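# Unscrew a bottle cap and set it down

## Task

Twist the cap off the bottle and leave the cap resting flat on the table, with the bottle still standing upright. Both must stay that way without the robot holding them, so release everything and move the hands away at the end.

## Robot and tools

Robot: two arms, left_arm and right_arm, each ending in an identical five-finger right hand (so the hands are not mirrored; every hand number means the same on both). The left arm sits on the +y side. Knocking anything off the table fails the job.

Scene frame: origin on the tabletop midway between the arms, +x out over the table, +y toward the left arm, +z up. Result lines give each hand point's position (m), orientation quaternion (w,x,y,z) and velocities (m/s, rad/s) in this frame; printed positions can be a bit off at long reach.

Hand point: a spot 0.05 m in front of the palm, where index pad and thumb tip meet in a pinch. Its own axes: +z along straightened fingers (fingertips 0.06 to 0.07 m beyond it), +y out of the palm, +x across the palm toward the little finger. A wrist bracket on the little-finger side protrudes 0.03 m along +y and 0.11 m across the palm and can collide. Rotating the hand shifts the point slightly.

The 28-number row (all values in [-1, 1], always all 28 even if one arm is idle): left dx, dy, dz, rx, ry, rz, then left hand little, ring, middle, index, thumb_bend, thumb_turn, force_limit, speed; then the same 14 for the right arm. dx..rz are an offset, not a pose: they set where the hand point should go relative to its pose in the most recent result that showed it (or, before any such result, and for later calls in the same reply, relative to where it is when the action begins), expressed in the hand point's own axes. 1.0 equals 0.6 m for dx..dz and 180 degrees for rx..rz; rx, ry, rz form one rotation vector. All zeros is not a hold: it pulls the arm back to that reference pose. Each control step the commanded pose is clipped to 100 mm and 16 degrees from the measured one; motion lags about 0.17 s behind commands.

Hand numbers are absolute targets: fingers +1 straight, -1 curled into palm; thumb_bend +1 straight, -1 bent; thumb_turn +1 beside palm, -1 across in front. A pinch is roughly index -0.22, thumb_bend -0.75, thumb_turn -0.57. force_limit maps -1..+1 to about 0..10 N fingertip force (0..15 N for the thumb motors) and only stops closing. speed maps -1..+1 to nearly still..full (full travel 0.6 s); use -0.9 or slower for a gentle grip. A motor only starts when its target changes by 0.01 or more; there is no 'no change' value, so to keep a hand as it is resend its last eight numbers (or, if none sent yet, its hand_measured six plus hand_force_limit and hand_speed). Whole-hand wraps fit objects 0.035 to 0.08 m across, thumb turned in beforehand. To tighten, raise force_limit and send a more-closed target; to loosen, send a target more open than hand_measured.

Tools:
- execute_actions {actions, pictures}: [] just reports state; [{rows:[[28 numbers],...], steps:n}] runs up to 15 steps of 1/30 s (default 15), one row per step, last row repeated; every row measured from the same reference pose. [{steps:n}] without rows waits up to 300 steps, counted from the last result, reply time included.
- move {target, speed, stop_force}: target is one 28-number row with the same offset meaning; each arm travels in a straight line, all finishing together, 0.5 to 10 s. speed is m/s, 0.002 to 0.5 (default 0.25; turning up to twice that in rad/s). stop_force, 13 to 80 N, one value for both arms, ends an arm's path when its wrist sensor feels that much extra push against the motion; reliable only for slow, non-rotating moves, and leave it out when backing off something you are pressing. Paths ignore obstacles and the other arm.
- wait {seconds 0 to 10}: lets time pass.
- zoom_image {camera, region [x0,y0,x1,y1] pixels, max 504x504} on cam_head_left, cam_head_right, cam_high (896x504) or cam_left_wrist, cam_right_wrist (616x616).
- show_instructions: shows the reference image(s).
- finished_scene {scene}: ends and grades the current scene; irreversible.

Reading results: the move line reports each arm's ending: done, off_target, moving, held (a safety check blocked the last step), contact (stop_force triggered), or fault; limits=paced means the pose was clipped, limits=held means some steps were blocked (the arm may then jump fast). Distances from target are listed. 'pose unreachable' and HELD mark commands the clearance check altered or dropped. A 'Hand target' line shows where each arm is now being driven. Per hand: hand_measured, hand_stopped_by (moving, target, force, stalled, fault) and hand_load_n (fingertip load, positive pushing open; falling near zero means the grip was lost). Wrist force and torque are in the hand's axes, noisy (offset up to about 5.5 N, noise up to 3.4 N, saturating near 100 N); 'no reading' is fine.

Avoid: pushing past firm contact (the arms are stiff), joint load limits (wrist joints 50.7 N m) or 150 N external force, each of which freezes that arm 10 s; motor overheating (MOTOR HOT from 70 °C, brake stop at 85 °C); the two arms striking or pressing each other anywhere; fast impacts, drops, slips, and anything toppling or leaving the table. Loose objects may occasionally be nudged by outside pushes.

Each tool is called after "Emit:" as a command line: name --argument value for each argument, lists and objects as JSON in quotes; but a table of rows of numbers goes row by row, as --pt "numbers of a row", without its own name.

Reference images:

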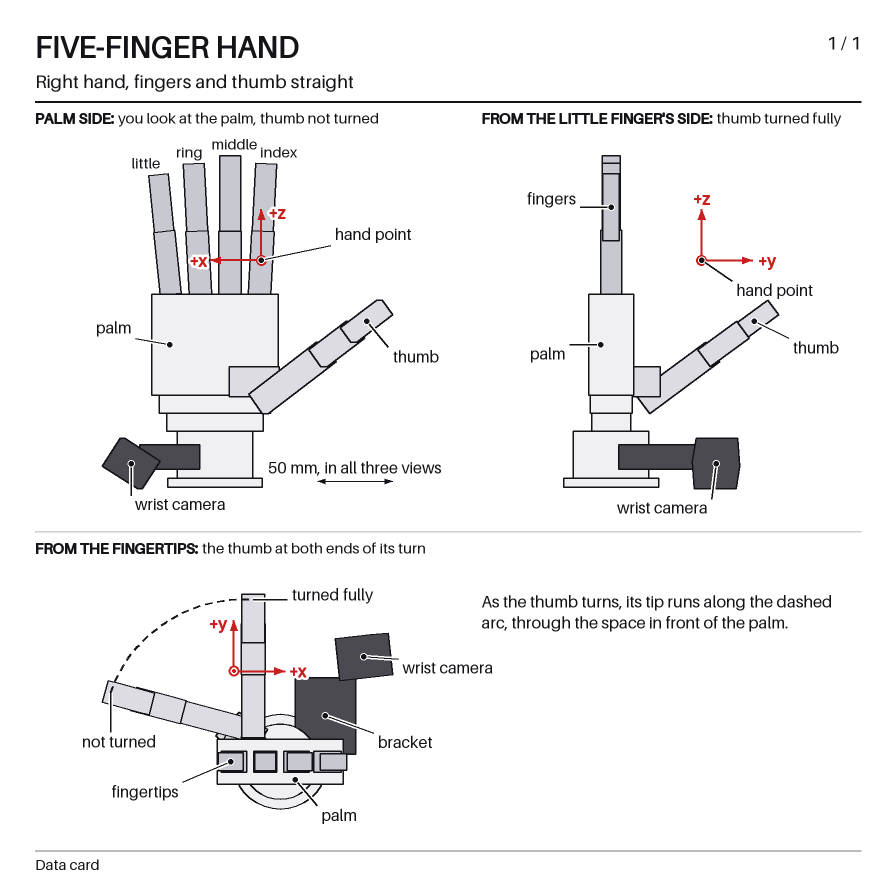

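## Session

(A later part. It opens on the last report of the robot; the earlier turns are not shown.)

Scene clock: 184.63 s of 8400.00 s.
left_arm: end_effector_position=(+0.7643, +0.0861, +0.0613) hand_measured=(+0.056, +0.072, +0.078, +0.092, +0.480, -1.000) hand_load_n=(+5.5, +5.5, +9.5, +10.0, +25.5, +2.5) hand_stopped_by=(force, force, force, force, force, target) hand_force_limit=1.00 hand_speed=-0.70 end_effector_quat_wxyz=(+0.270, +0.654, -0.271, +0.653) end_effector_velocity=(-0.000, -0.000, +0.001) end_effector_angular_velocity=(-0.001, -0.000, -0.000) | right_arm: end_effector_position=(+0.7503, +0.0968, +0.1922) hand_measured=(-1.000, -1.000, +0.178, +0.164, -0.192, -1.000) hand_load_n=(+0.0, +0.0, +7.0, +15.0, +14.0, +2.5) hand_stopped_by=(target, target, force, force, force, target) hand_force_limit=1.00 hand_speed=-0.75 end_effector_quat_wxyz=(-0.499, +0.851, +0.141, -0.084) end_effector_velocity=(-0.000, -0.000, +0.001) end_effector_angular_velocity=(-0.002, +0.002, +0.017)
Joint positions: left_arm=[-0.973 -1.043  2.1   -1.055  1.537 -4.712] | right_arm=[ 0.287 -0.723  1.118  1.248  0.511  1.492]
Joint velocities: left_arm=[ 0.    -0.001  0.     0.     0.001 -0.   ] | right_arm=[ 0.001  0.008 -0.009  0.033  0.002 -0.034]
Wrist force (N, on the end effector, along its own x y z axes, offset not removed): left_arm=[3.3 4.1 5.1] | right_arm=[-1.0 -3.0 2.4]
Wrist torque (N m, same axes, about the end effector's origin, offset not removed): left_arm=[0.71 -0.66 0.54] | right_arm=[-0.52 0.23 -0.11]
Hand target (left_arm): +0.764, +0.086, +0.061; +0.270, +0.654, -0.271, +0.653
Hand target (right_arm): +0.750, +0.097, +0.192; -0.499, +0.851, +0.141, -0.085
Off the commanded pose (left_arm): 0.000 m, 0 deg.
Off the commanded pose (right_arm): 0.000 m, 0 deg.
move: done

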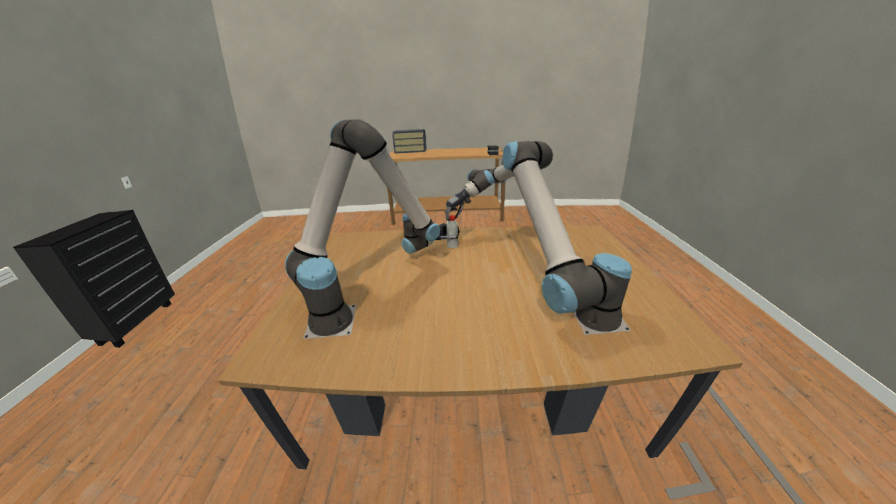

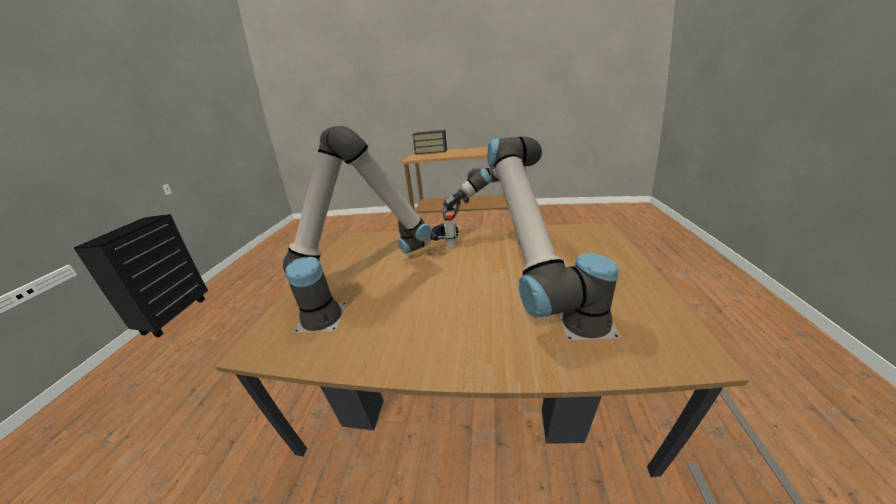

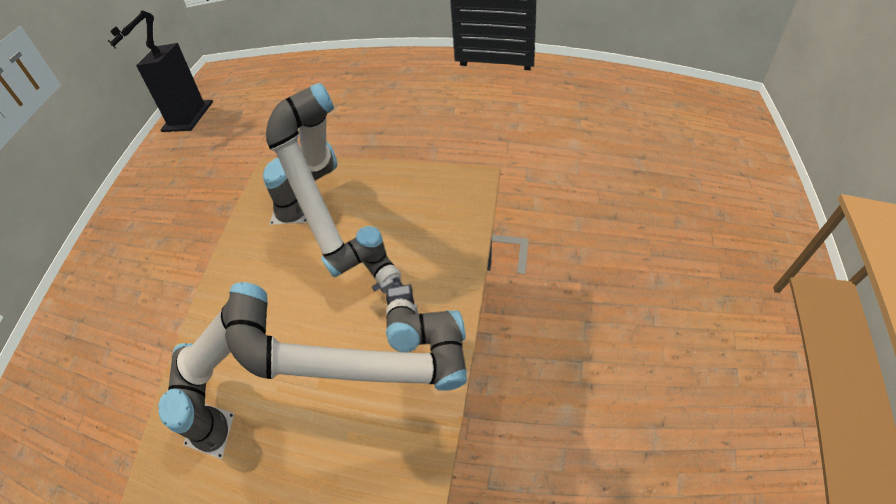

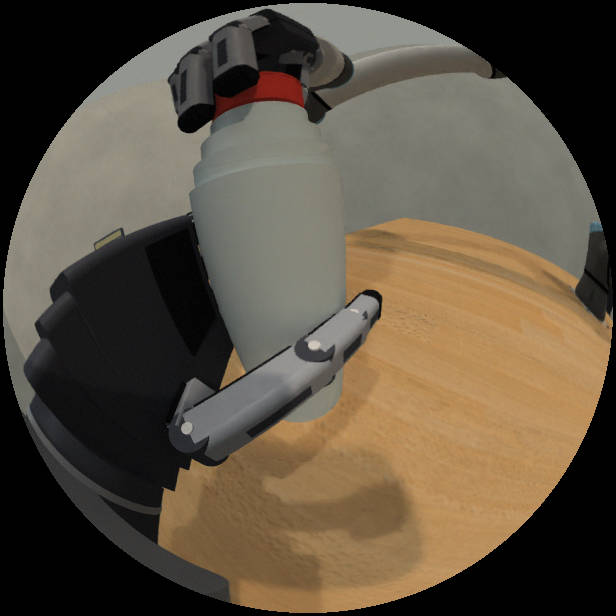

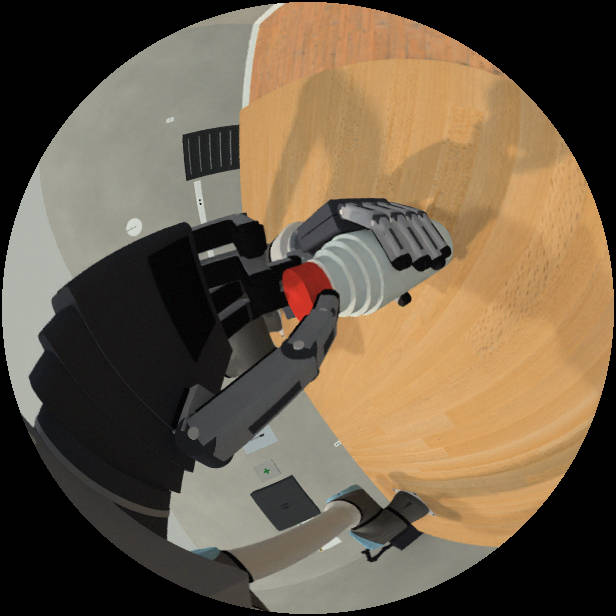

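Emit:
move --target '[0,0,0,0,0,0,-1,-1,-1,-1,-1,-1,1,-0.7,0.0088,-0.0136,0.0243,0,0.533,0.2994,-1,-1,0.55,0.55,0.05,-1,1,1]' --speed 0.35

Emit:
move --target '[0,0,0,0,0,0,-1,-1,-1,-1,-1,-1,1,-0.7,0,0,0,0,0,0,-1,-1,-0.5,-0.5,-1,-1,0.8,-0.7]'

Emit:
move --target '[0,0,0,0,0,0,-1,-1,-1,-1,-1,-1,1,-0.7,0.0149,0.0028,-0.0065,0,-0.2664,-0.1497,-1,-1,-0.5,-0.5,-1,-1,0.8,-0.7]' --speed 0.3

Emit:
move --target '[0,0,0,0,0,0,-1,-1,-1,-1,-1,-1,1,-0.7,0.0149,0.0028,-0.0065,0,-0.2664,-0.1497,-1,-1,-0.5,-0.5,-1,-1,0.8,-0.7]' --speed 0.3

Emit:
zoom_image --camera "cam_left_wrist" --region '[160, 10, 380, 190]'

Scene clock: 203.77 s of 8400.00 s.
left_arm: end_effector_position=(+0.7643, +0.0861, +0.0613) hand_measured=(+0.056, +0.072, +0.078, +0.092, +0.480, -1.000) hand_load_n=(+4.0, +4.5, +9.0, +10.5, +25.5, +2.5) hand_stopped_by=(force, force, force, force, force, target) hand_force_limit=1.00 hand_speed=-0.70 end_effector_quat_wxyz=(+0.270, +0.654, -0.271, +0.653) end_effector_velocity=(-0.001, -0.001, -0.000) end_effector_angular_velocity=(+0.001, -0.000, -0.001) | right_arm: end_effector_position=(+0.7499, +0.1144, +0.1919) hand_measured=(-1.000, -1.000, +0.550, +0.550, +0.050, -1.000) hand_load_n=(+0.0, +0.0, +0.0, +0.0, +0.0, +0.0) hand_stopped_by=(target, target, target, target, target, target) hand_force_limit=1.00 hand_speed=1.00 end_effector_quat_wxyz=(-0.354, +0.605, -0.616, +0.359) end_effector_velocity=(+0.000, +0.000, -0.000) end_effector_angular_velocity=(-0.001, +0.003, -0.016)
Joint positions: left_arm=[-0.973 -1.043  2.1   -1.055  1.537 -4.712] | right_arm=[ 0.65  -1.071  1.514  0.181  2.142  3.516]
Joint velocities: left_arm=[-0.001  0.     0.    -0.    -0.001  0.001] | right_arm=[ 0.003  0.006 -0.009  0.014  0.015  0.014]
Wrist force (N, on the end effector, along its own x y z axes, offset not removed): left_arm=[5.4 1.8 1.5] | right_arm=[1.8 0.2 -1.5]
Wrist torque (N m, same axes, about the end effector's origin, offset not removed): left_arm=[0.42 -0.35 0.33] | right_arm=[-0.25 -0.17 0.01]
Hand target (left_arm): +0.764, +0.086, +0.061; +0.270, +0.654, -0.271, +0.653
Hand target (right_arm): +0.750, +0.114, +0.192; -0.353, +0.605, -0.617, +0.359
Off the commanded pose (left_arm): 0.000 m, 0 deg.
Off the commanded pose (right_arm): 0.000 m, 0 deg.
After step 90, 12.73 s passed at rest.
move: done

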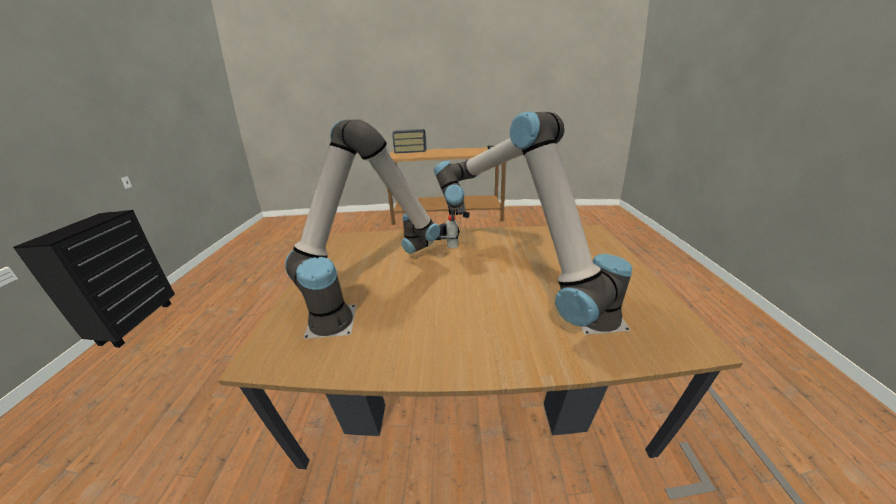

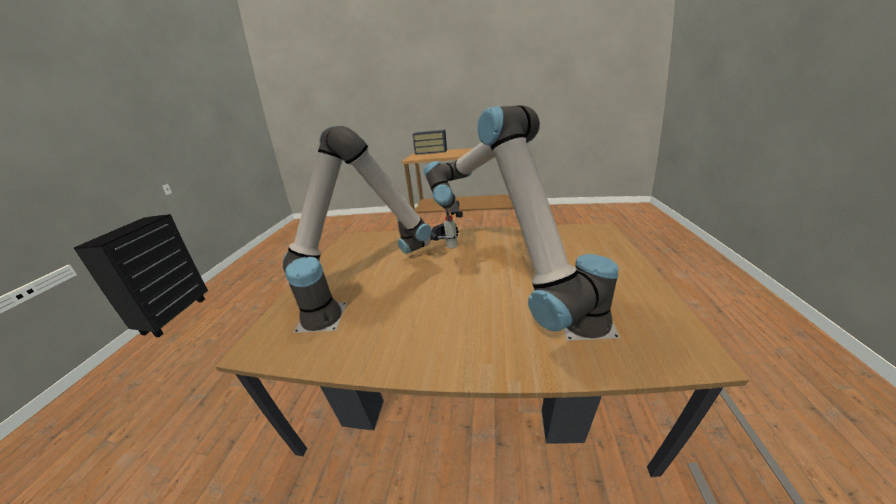

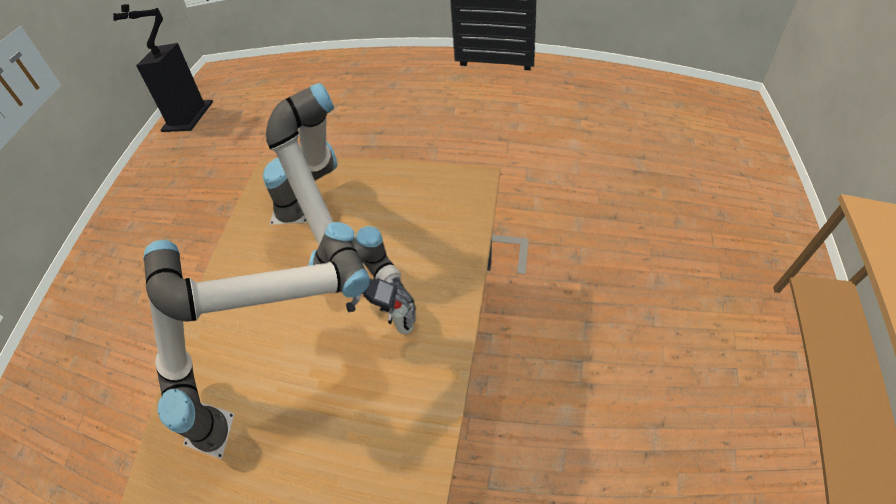

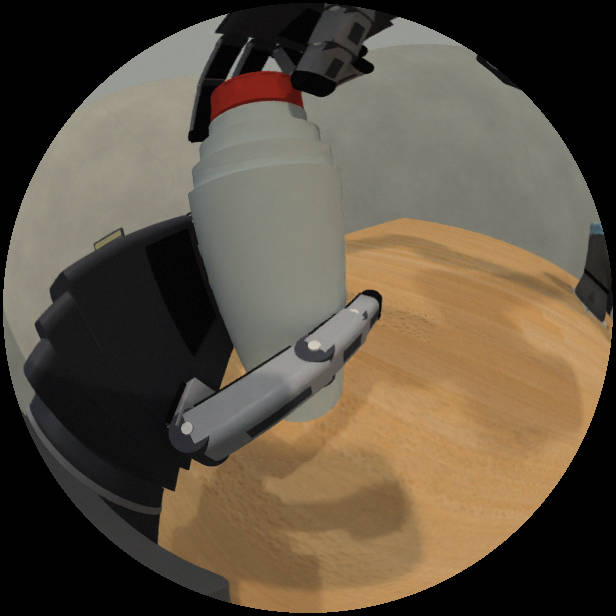

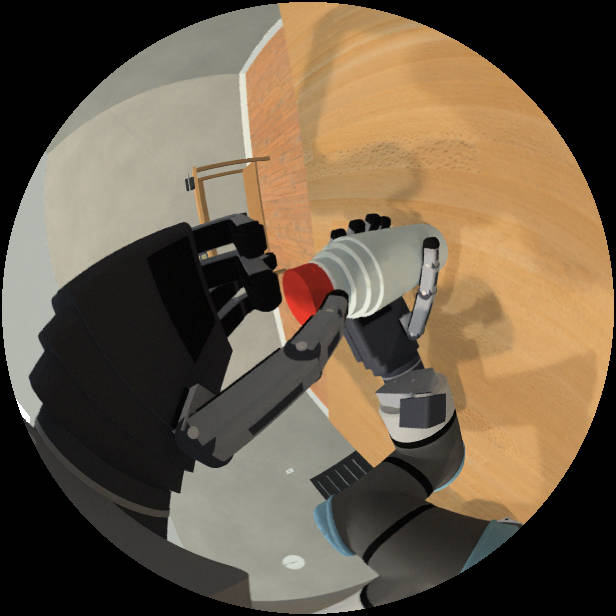

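Scene clock: 204.83 s of 8400.00 s.
left_arm: end_effector_position=(+0.7643, +0.0861, +0.0613) hand_measured=(+0.056, +0.072, +0.078, +0.092, +0.480, -1.000) hand_load_n=(+3.5, +4.0, +8.5, +10.5, +25.5, +3.0) hand_stopped_by=(force, force, force, force, force, target) hand_force_limit=1.00 hand_speed=-0.70 end_effector_quat_wxyz=(+0.270, +0.654, -0.271, +0.653) end_effector_velocity=(-0.000, +0.000, +0.000) end_effector_angular_velocity=(-0.000, +0.000, +0.000) | right_arm: end_effector_position=(+0.7499, +0.1144, +0.1919) hand_measured=(-1.000, -1.000, +0.164, +0.172, -0.170, -1.000) hand_load_n=(+0.0, +0.0, +10.5, +8.0, +13.5, +0.5) hand_stopped_by=(target, target, force, force, force, target) hand_force_limit=0.80 hand_speed=-0.70 end_effector_quat_wxyz=(-0.354, +0.605, -0.616, +0.359) end_effector_velocity=(-0.000, -0.000, -0.001) end_effector_angular_velocity=(-0.001, +0.002, +0.001)
Joint positions: left_arm=[-0.973 -1.043  2.1   -1.055  1.537 -4.712] | right_arm=[ 0.65  -1.071  1.514  0.181  2.142  3.516]
Joint velocities: left_arm=[ 0. -0.  0.  0.  0. -0.] | right_arm=[-0.     0.001  0.001  0.    -0.001 -0.   ]
Wrist force (N, on the end effector, along its own x y z axes, offset not removed): left_arm=[8.5 5.0 -2.4] | right_arm=[-0.6 1.7 -1.3]
Wrist torque (N m, same axes, about the end effector's origin, offset not removed): left_arm=[0.72 -0.43 0.67] | right_arm=[0.38 0.14 -0.02]
Hand target (left_arm): +0.764, +0.086, +0.061; +0.270, +0.654, -0.271, +0.653
Hand target (right_arm): +0.750, +0.114, +0.192; -0.354, +0.605, -0.616, +0.359
Off the commanded pose (left_arm): 0.000 m, 0 deg.
Off the commanded pose (right_arm): 0.000 m, 0 deg.
move: done

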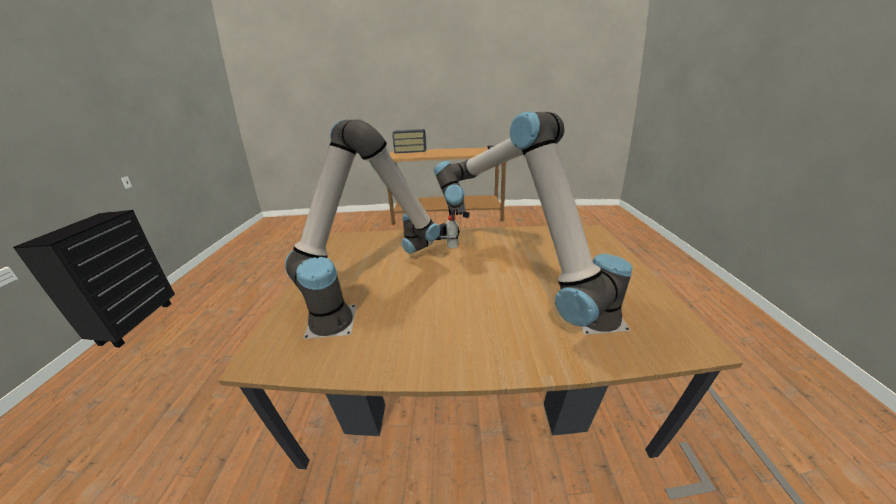

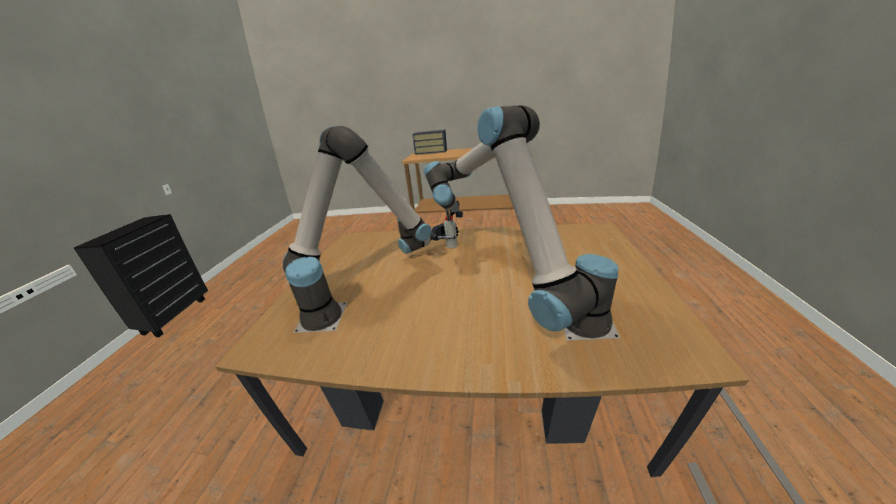

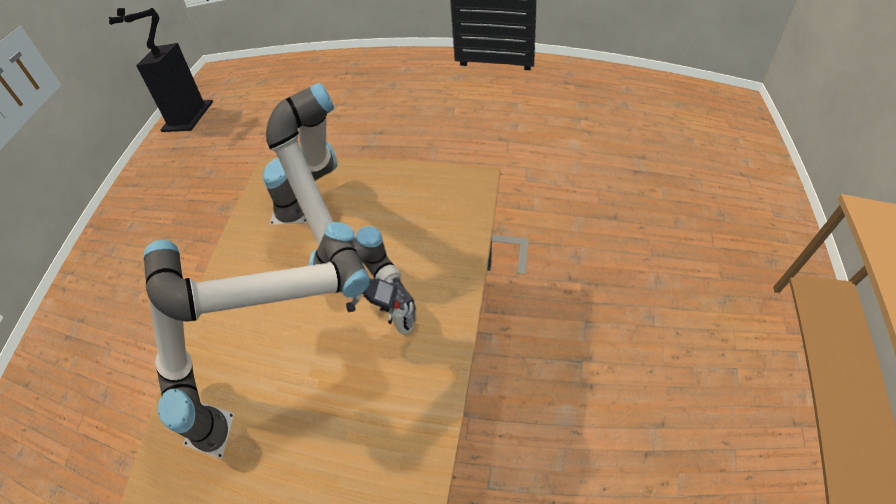

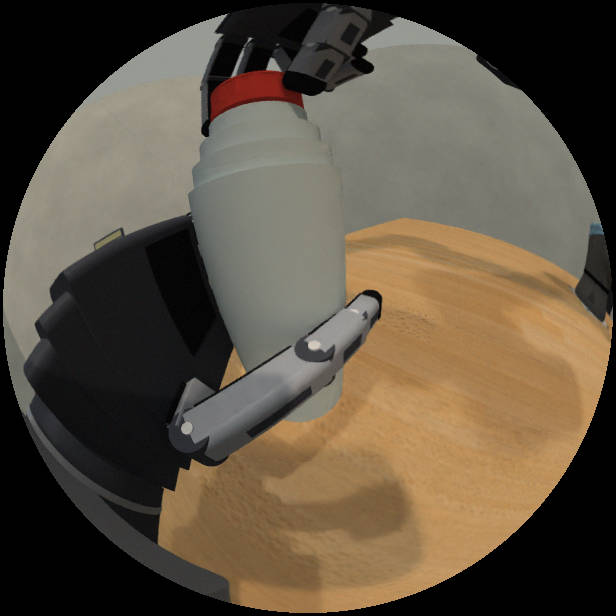

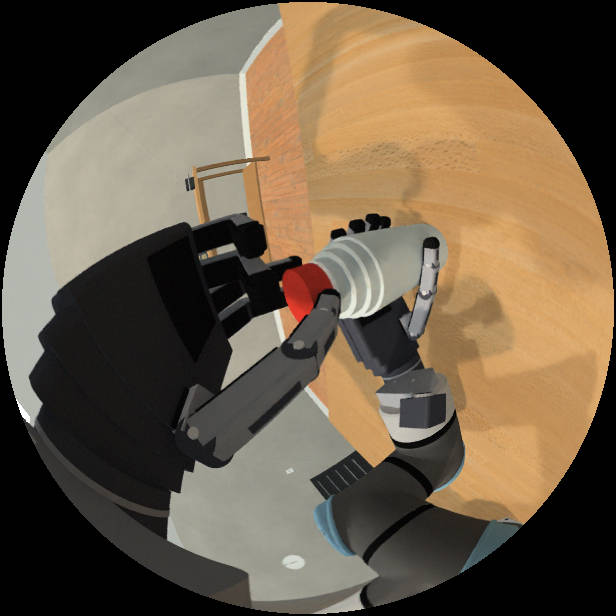

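Scene clock: 207.03 s of 8400.00 s.
left_arm: end_effector_position=(+0.7643, +0.0861, +0.0613) hand_measured=(+0.056, +0.072, +0.078, +0.092, +0.480, -1.000) hand_load_n=(+4.0, +4.0, +7.5, +9.0, +25.0, +2.5) hand_stopped_by=(force, force, force, force, force, target) hand_force_limit=1.00 hand_speed=-0.70 end_effector_quat_wxyz=(+0.270, +0.654, -0.271, +0.653) end_effector_velocity=(+0.000, +0.000, +0.000) end_effector_angular_velocity=(-0.001, +0.001, +0.001) | right_arm: end_effector_position=(+0.7454, +0.1054, +0.1926) hand_measured=(-1.000, -1.000, +0.164, +0.172, -0.168, -1.000) hand_load_n=(+0.0, +0.0, +10.5, +7.5, +13.5, -0.5) hand_stopped_by=(target, target, force, force, force, target) hand_force_limit=0.80 hand_speed=-0.70 end_effector_quat_wxyz=(-0.481, +0.820, -0.268, +0.155) end_effector_velocity=(+0.000, -0.000, -0.000) end_effector_angular_velocity=(-0.002, +0.001, +0.015)
Joint positions: left_arm=[-0.973 -1.043  2.1   -1.055  1.537 -4.712] | right_arm=[ 0.379 -1.134  1.606  0.113  1.09   2.848]
Joint velocities: left_arm=[ 0.    -0.     0.     0.    -0.    -0.001] | right_arm=[-0.003  0.004 -0.006  0.01  -0.014 -0.013]
Wrist force (N, on the end effector, along its own x y z axes, offset not removed): left_arm=[12.4 0.7 -9.0] | right_arm=[6.0 -3.8 -2.7]
Wrist torque (N m, same axes, about the end effector's origin, offset not removed): left_arm=[0.66 -0.04 0.49] | right_arm=[-0.31 0.18 -0.22]
Hand target (left_arm): +0.764, +0.086, +0.061; +0.270, +0.654, -0.271, +0.653
Hand target (right_arm): +0.745, +0.105, +0.192; -0.481, +0.821, -0.267, +0.155
Off the commanded pose (left_arm): 0.000 m, 0 deg.
Off the commanded pose (right_arm): 0.000 m, 0 deg.
move: done

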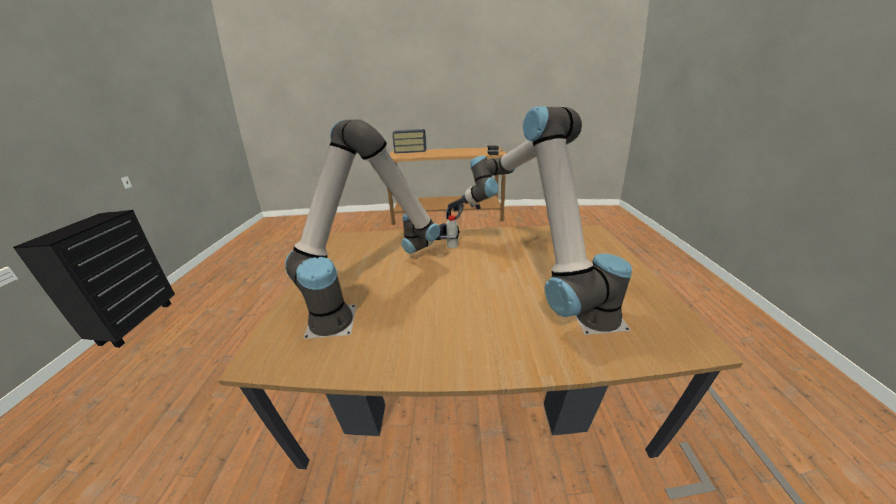

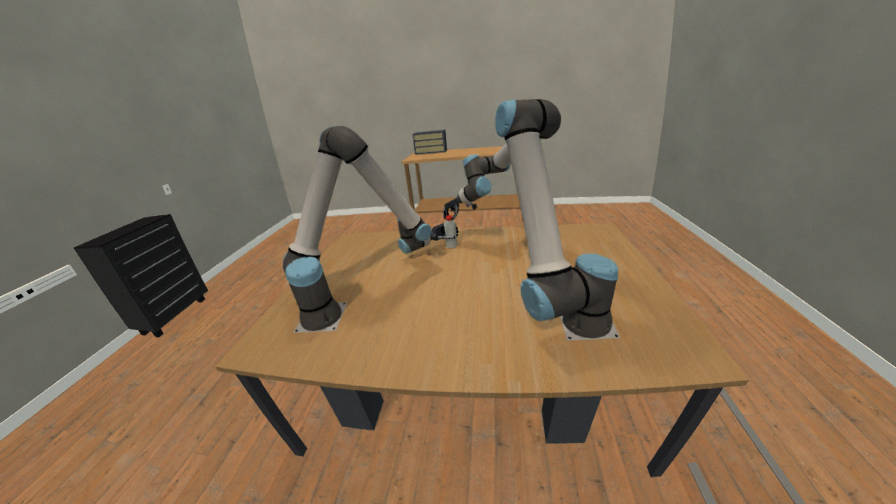

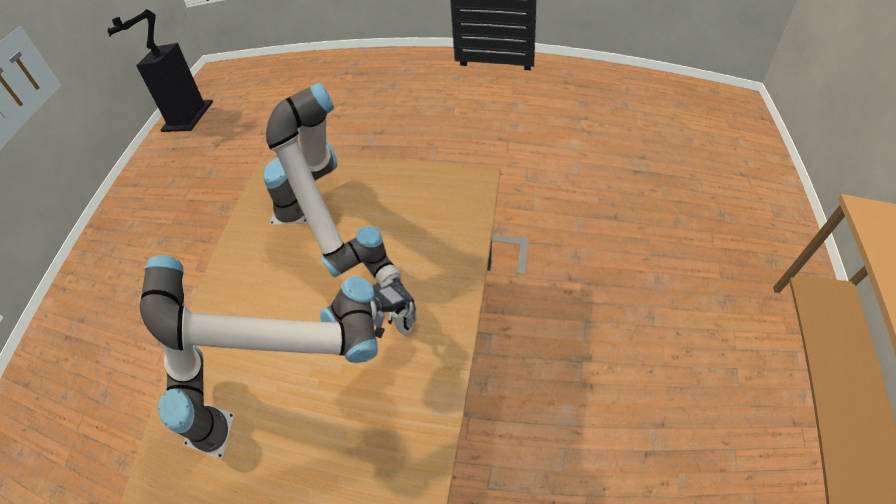

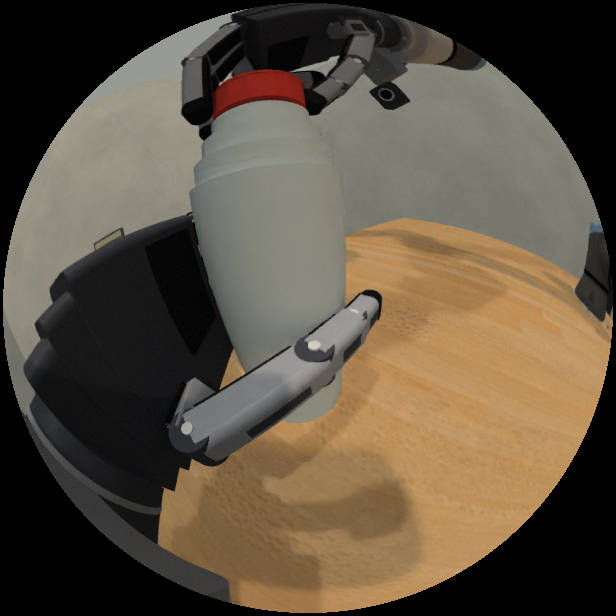

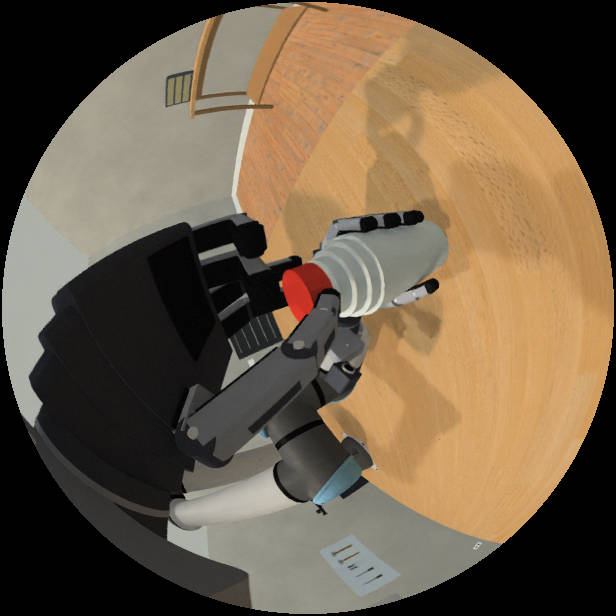

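Scene clock: 209.37 s of 8400.00 s.
left_arm: end_effector_position=(+0.7643, +0.0861, +0.0613) hand_measured=(+0.056, +0.072, +0.078, +0.092, +0.480, -1.000) hand_load_n=(+4.5, +4.0, +7.5, +8.5, +25.0, +2.5) hand_stopped_by=(force, force, force, force, force, target) hand_force_limit=1.00 hand_speed=-0.70 end_effector_quat_wxyz=(+0.270, +0.654, -0.271, +0.653) end_effector_velocity=(-0.000, -0.000, -0.000) end_effector_angular_velocity=(+0.000, +0.000, -0.000) | right_arm: end_effector_position=(+0.7504, +0.0968, +0.1933) hand_measured=(-1.000, -1.000, +0.164, +0.172, -0.168, -1.000) hand_load_n=(+0.0, +0.0, +10.5, +10.5, +11.0, +2.0) hand_stopped_by=(target, target, force, force, force, target) hand_force_limit=0.80 hand_speed=-0.70 end_effector_quat_wxyz=(-0.499, +0.851, +0.140, -0.083) end_effector_velocity=(-0.000, -0.000, +0.000) end_effector_angular_velocity=(-0.002, +0.003, +0.017)
Joint positions: left_arm=[-0.973 -1.043  2.1   -1.055  1.537 -4.712] | right_arm=[ 0.287 -0.726  1.12   1.242  0.51   1.498]
Joint velocities: left_arm=[-0.  0.  0.  0. -0. -0.] | right_arm=[ 0.001  0.009 -0.009  0.033  0.003 -0.033]
Wrist force (N, on the end effector, along its own x y z axes, offset not removed): left_arm=[7.2 13.9 3.4] | right_arm=[5.6 -13.8 -1.4]
Wrist torque (N m, same axes, about the end effector's origin, offset not removed): left_arm=[0.79 -0.85 0.98] | right_arm=[0.26 0.62 -0.17]
Hand target (left_arm): +0.764, +0.086, +0.061; +0.270, +0.654, -0.271, +0.653
Hand target (right_arm): +0.750, +0.097, +0.193; -0.499, +0.851, +0.141, -0.084
Off the commanded pose (left_arm): 0.000 m, 0 deg.
Off the commanded pose (right_arm): 0.000 m, 0 deg.
move: done

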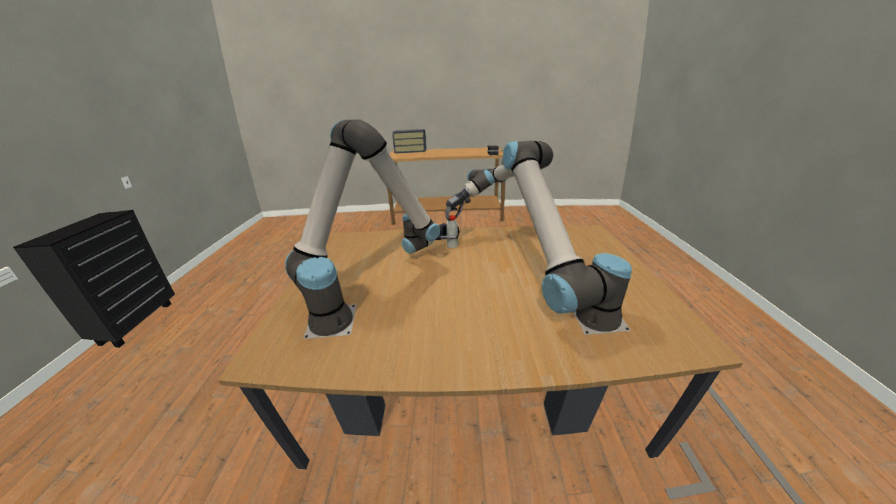

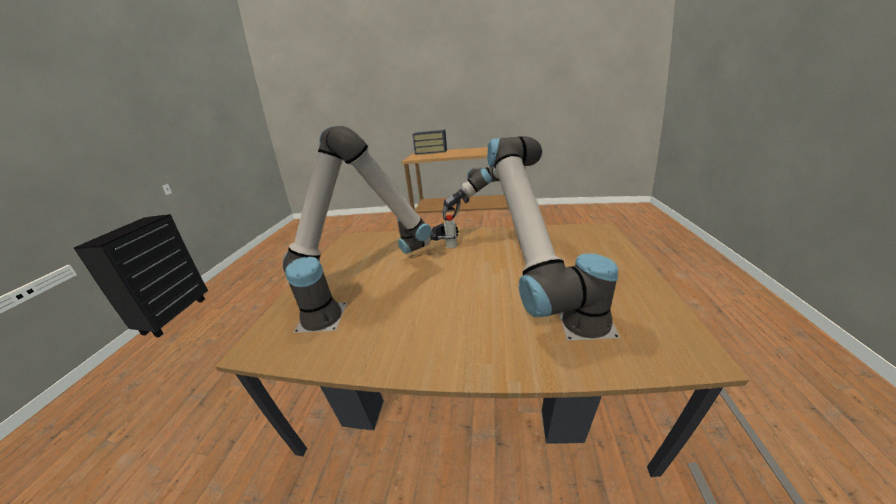

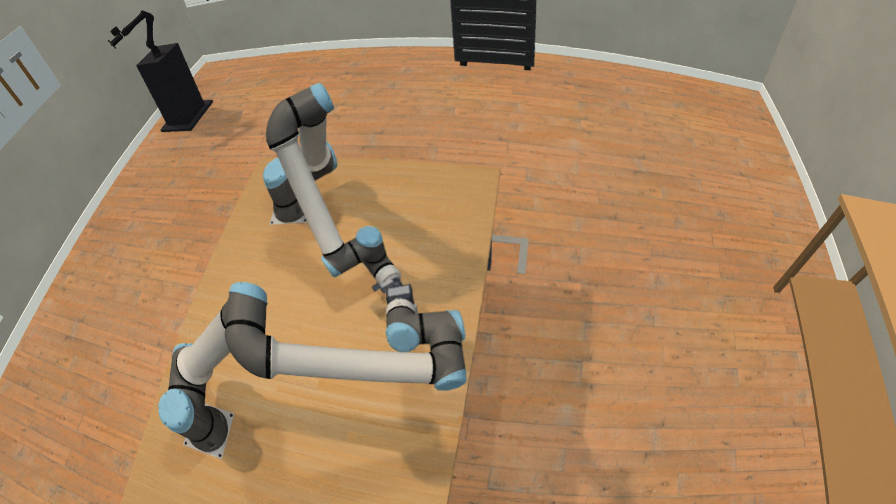

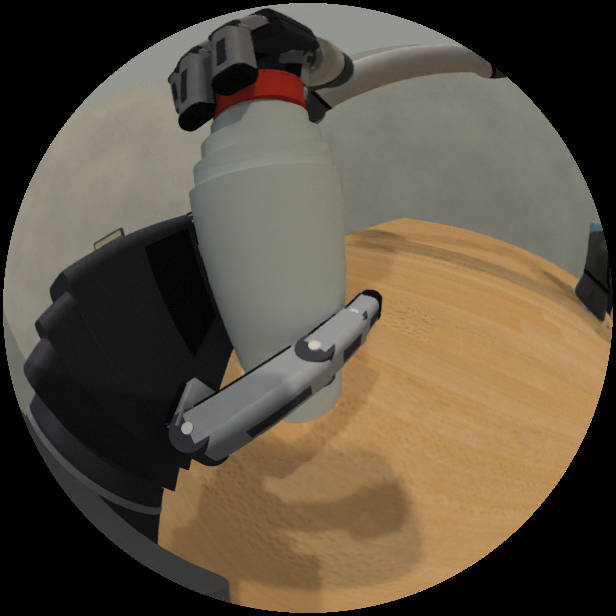

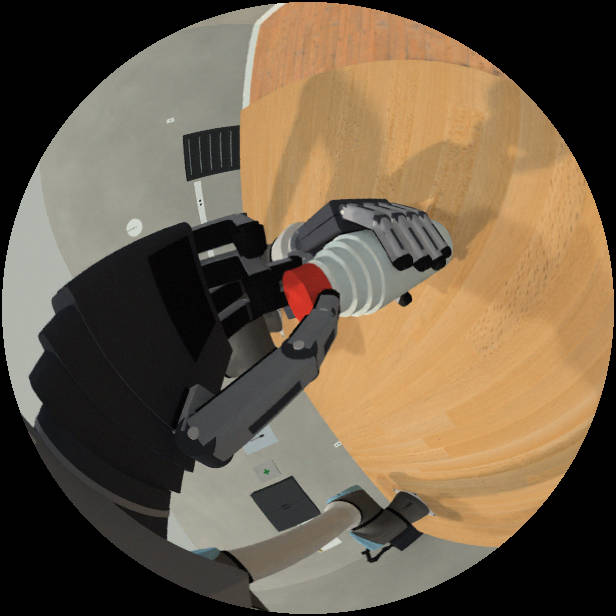

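Region (160, 10, 380, 190) of cam_left_wrist's 616x616 image, scaled by 2.291, with more detail than that image has; it fills the top 412 rows of this view, and the rest is white.

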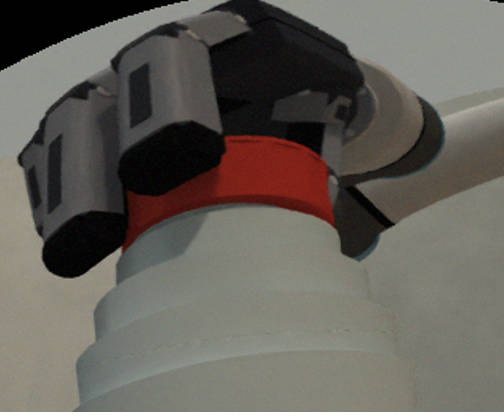

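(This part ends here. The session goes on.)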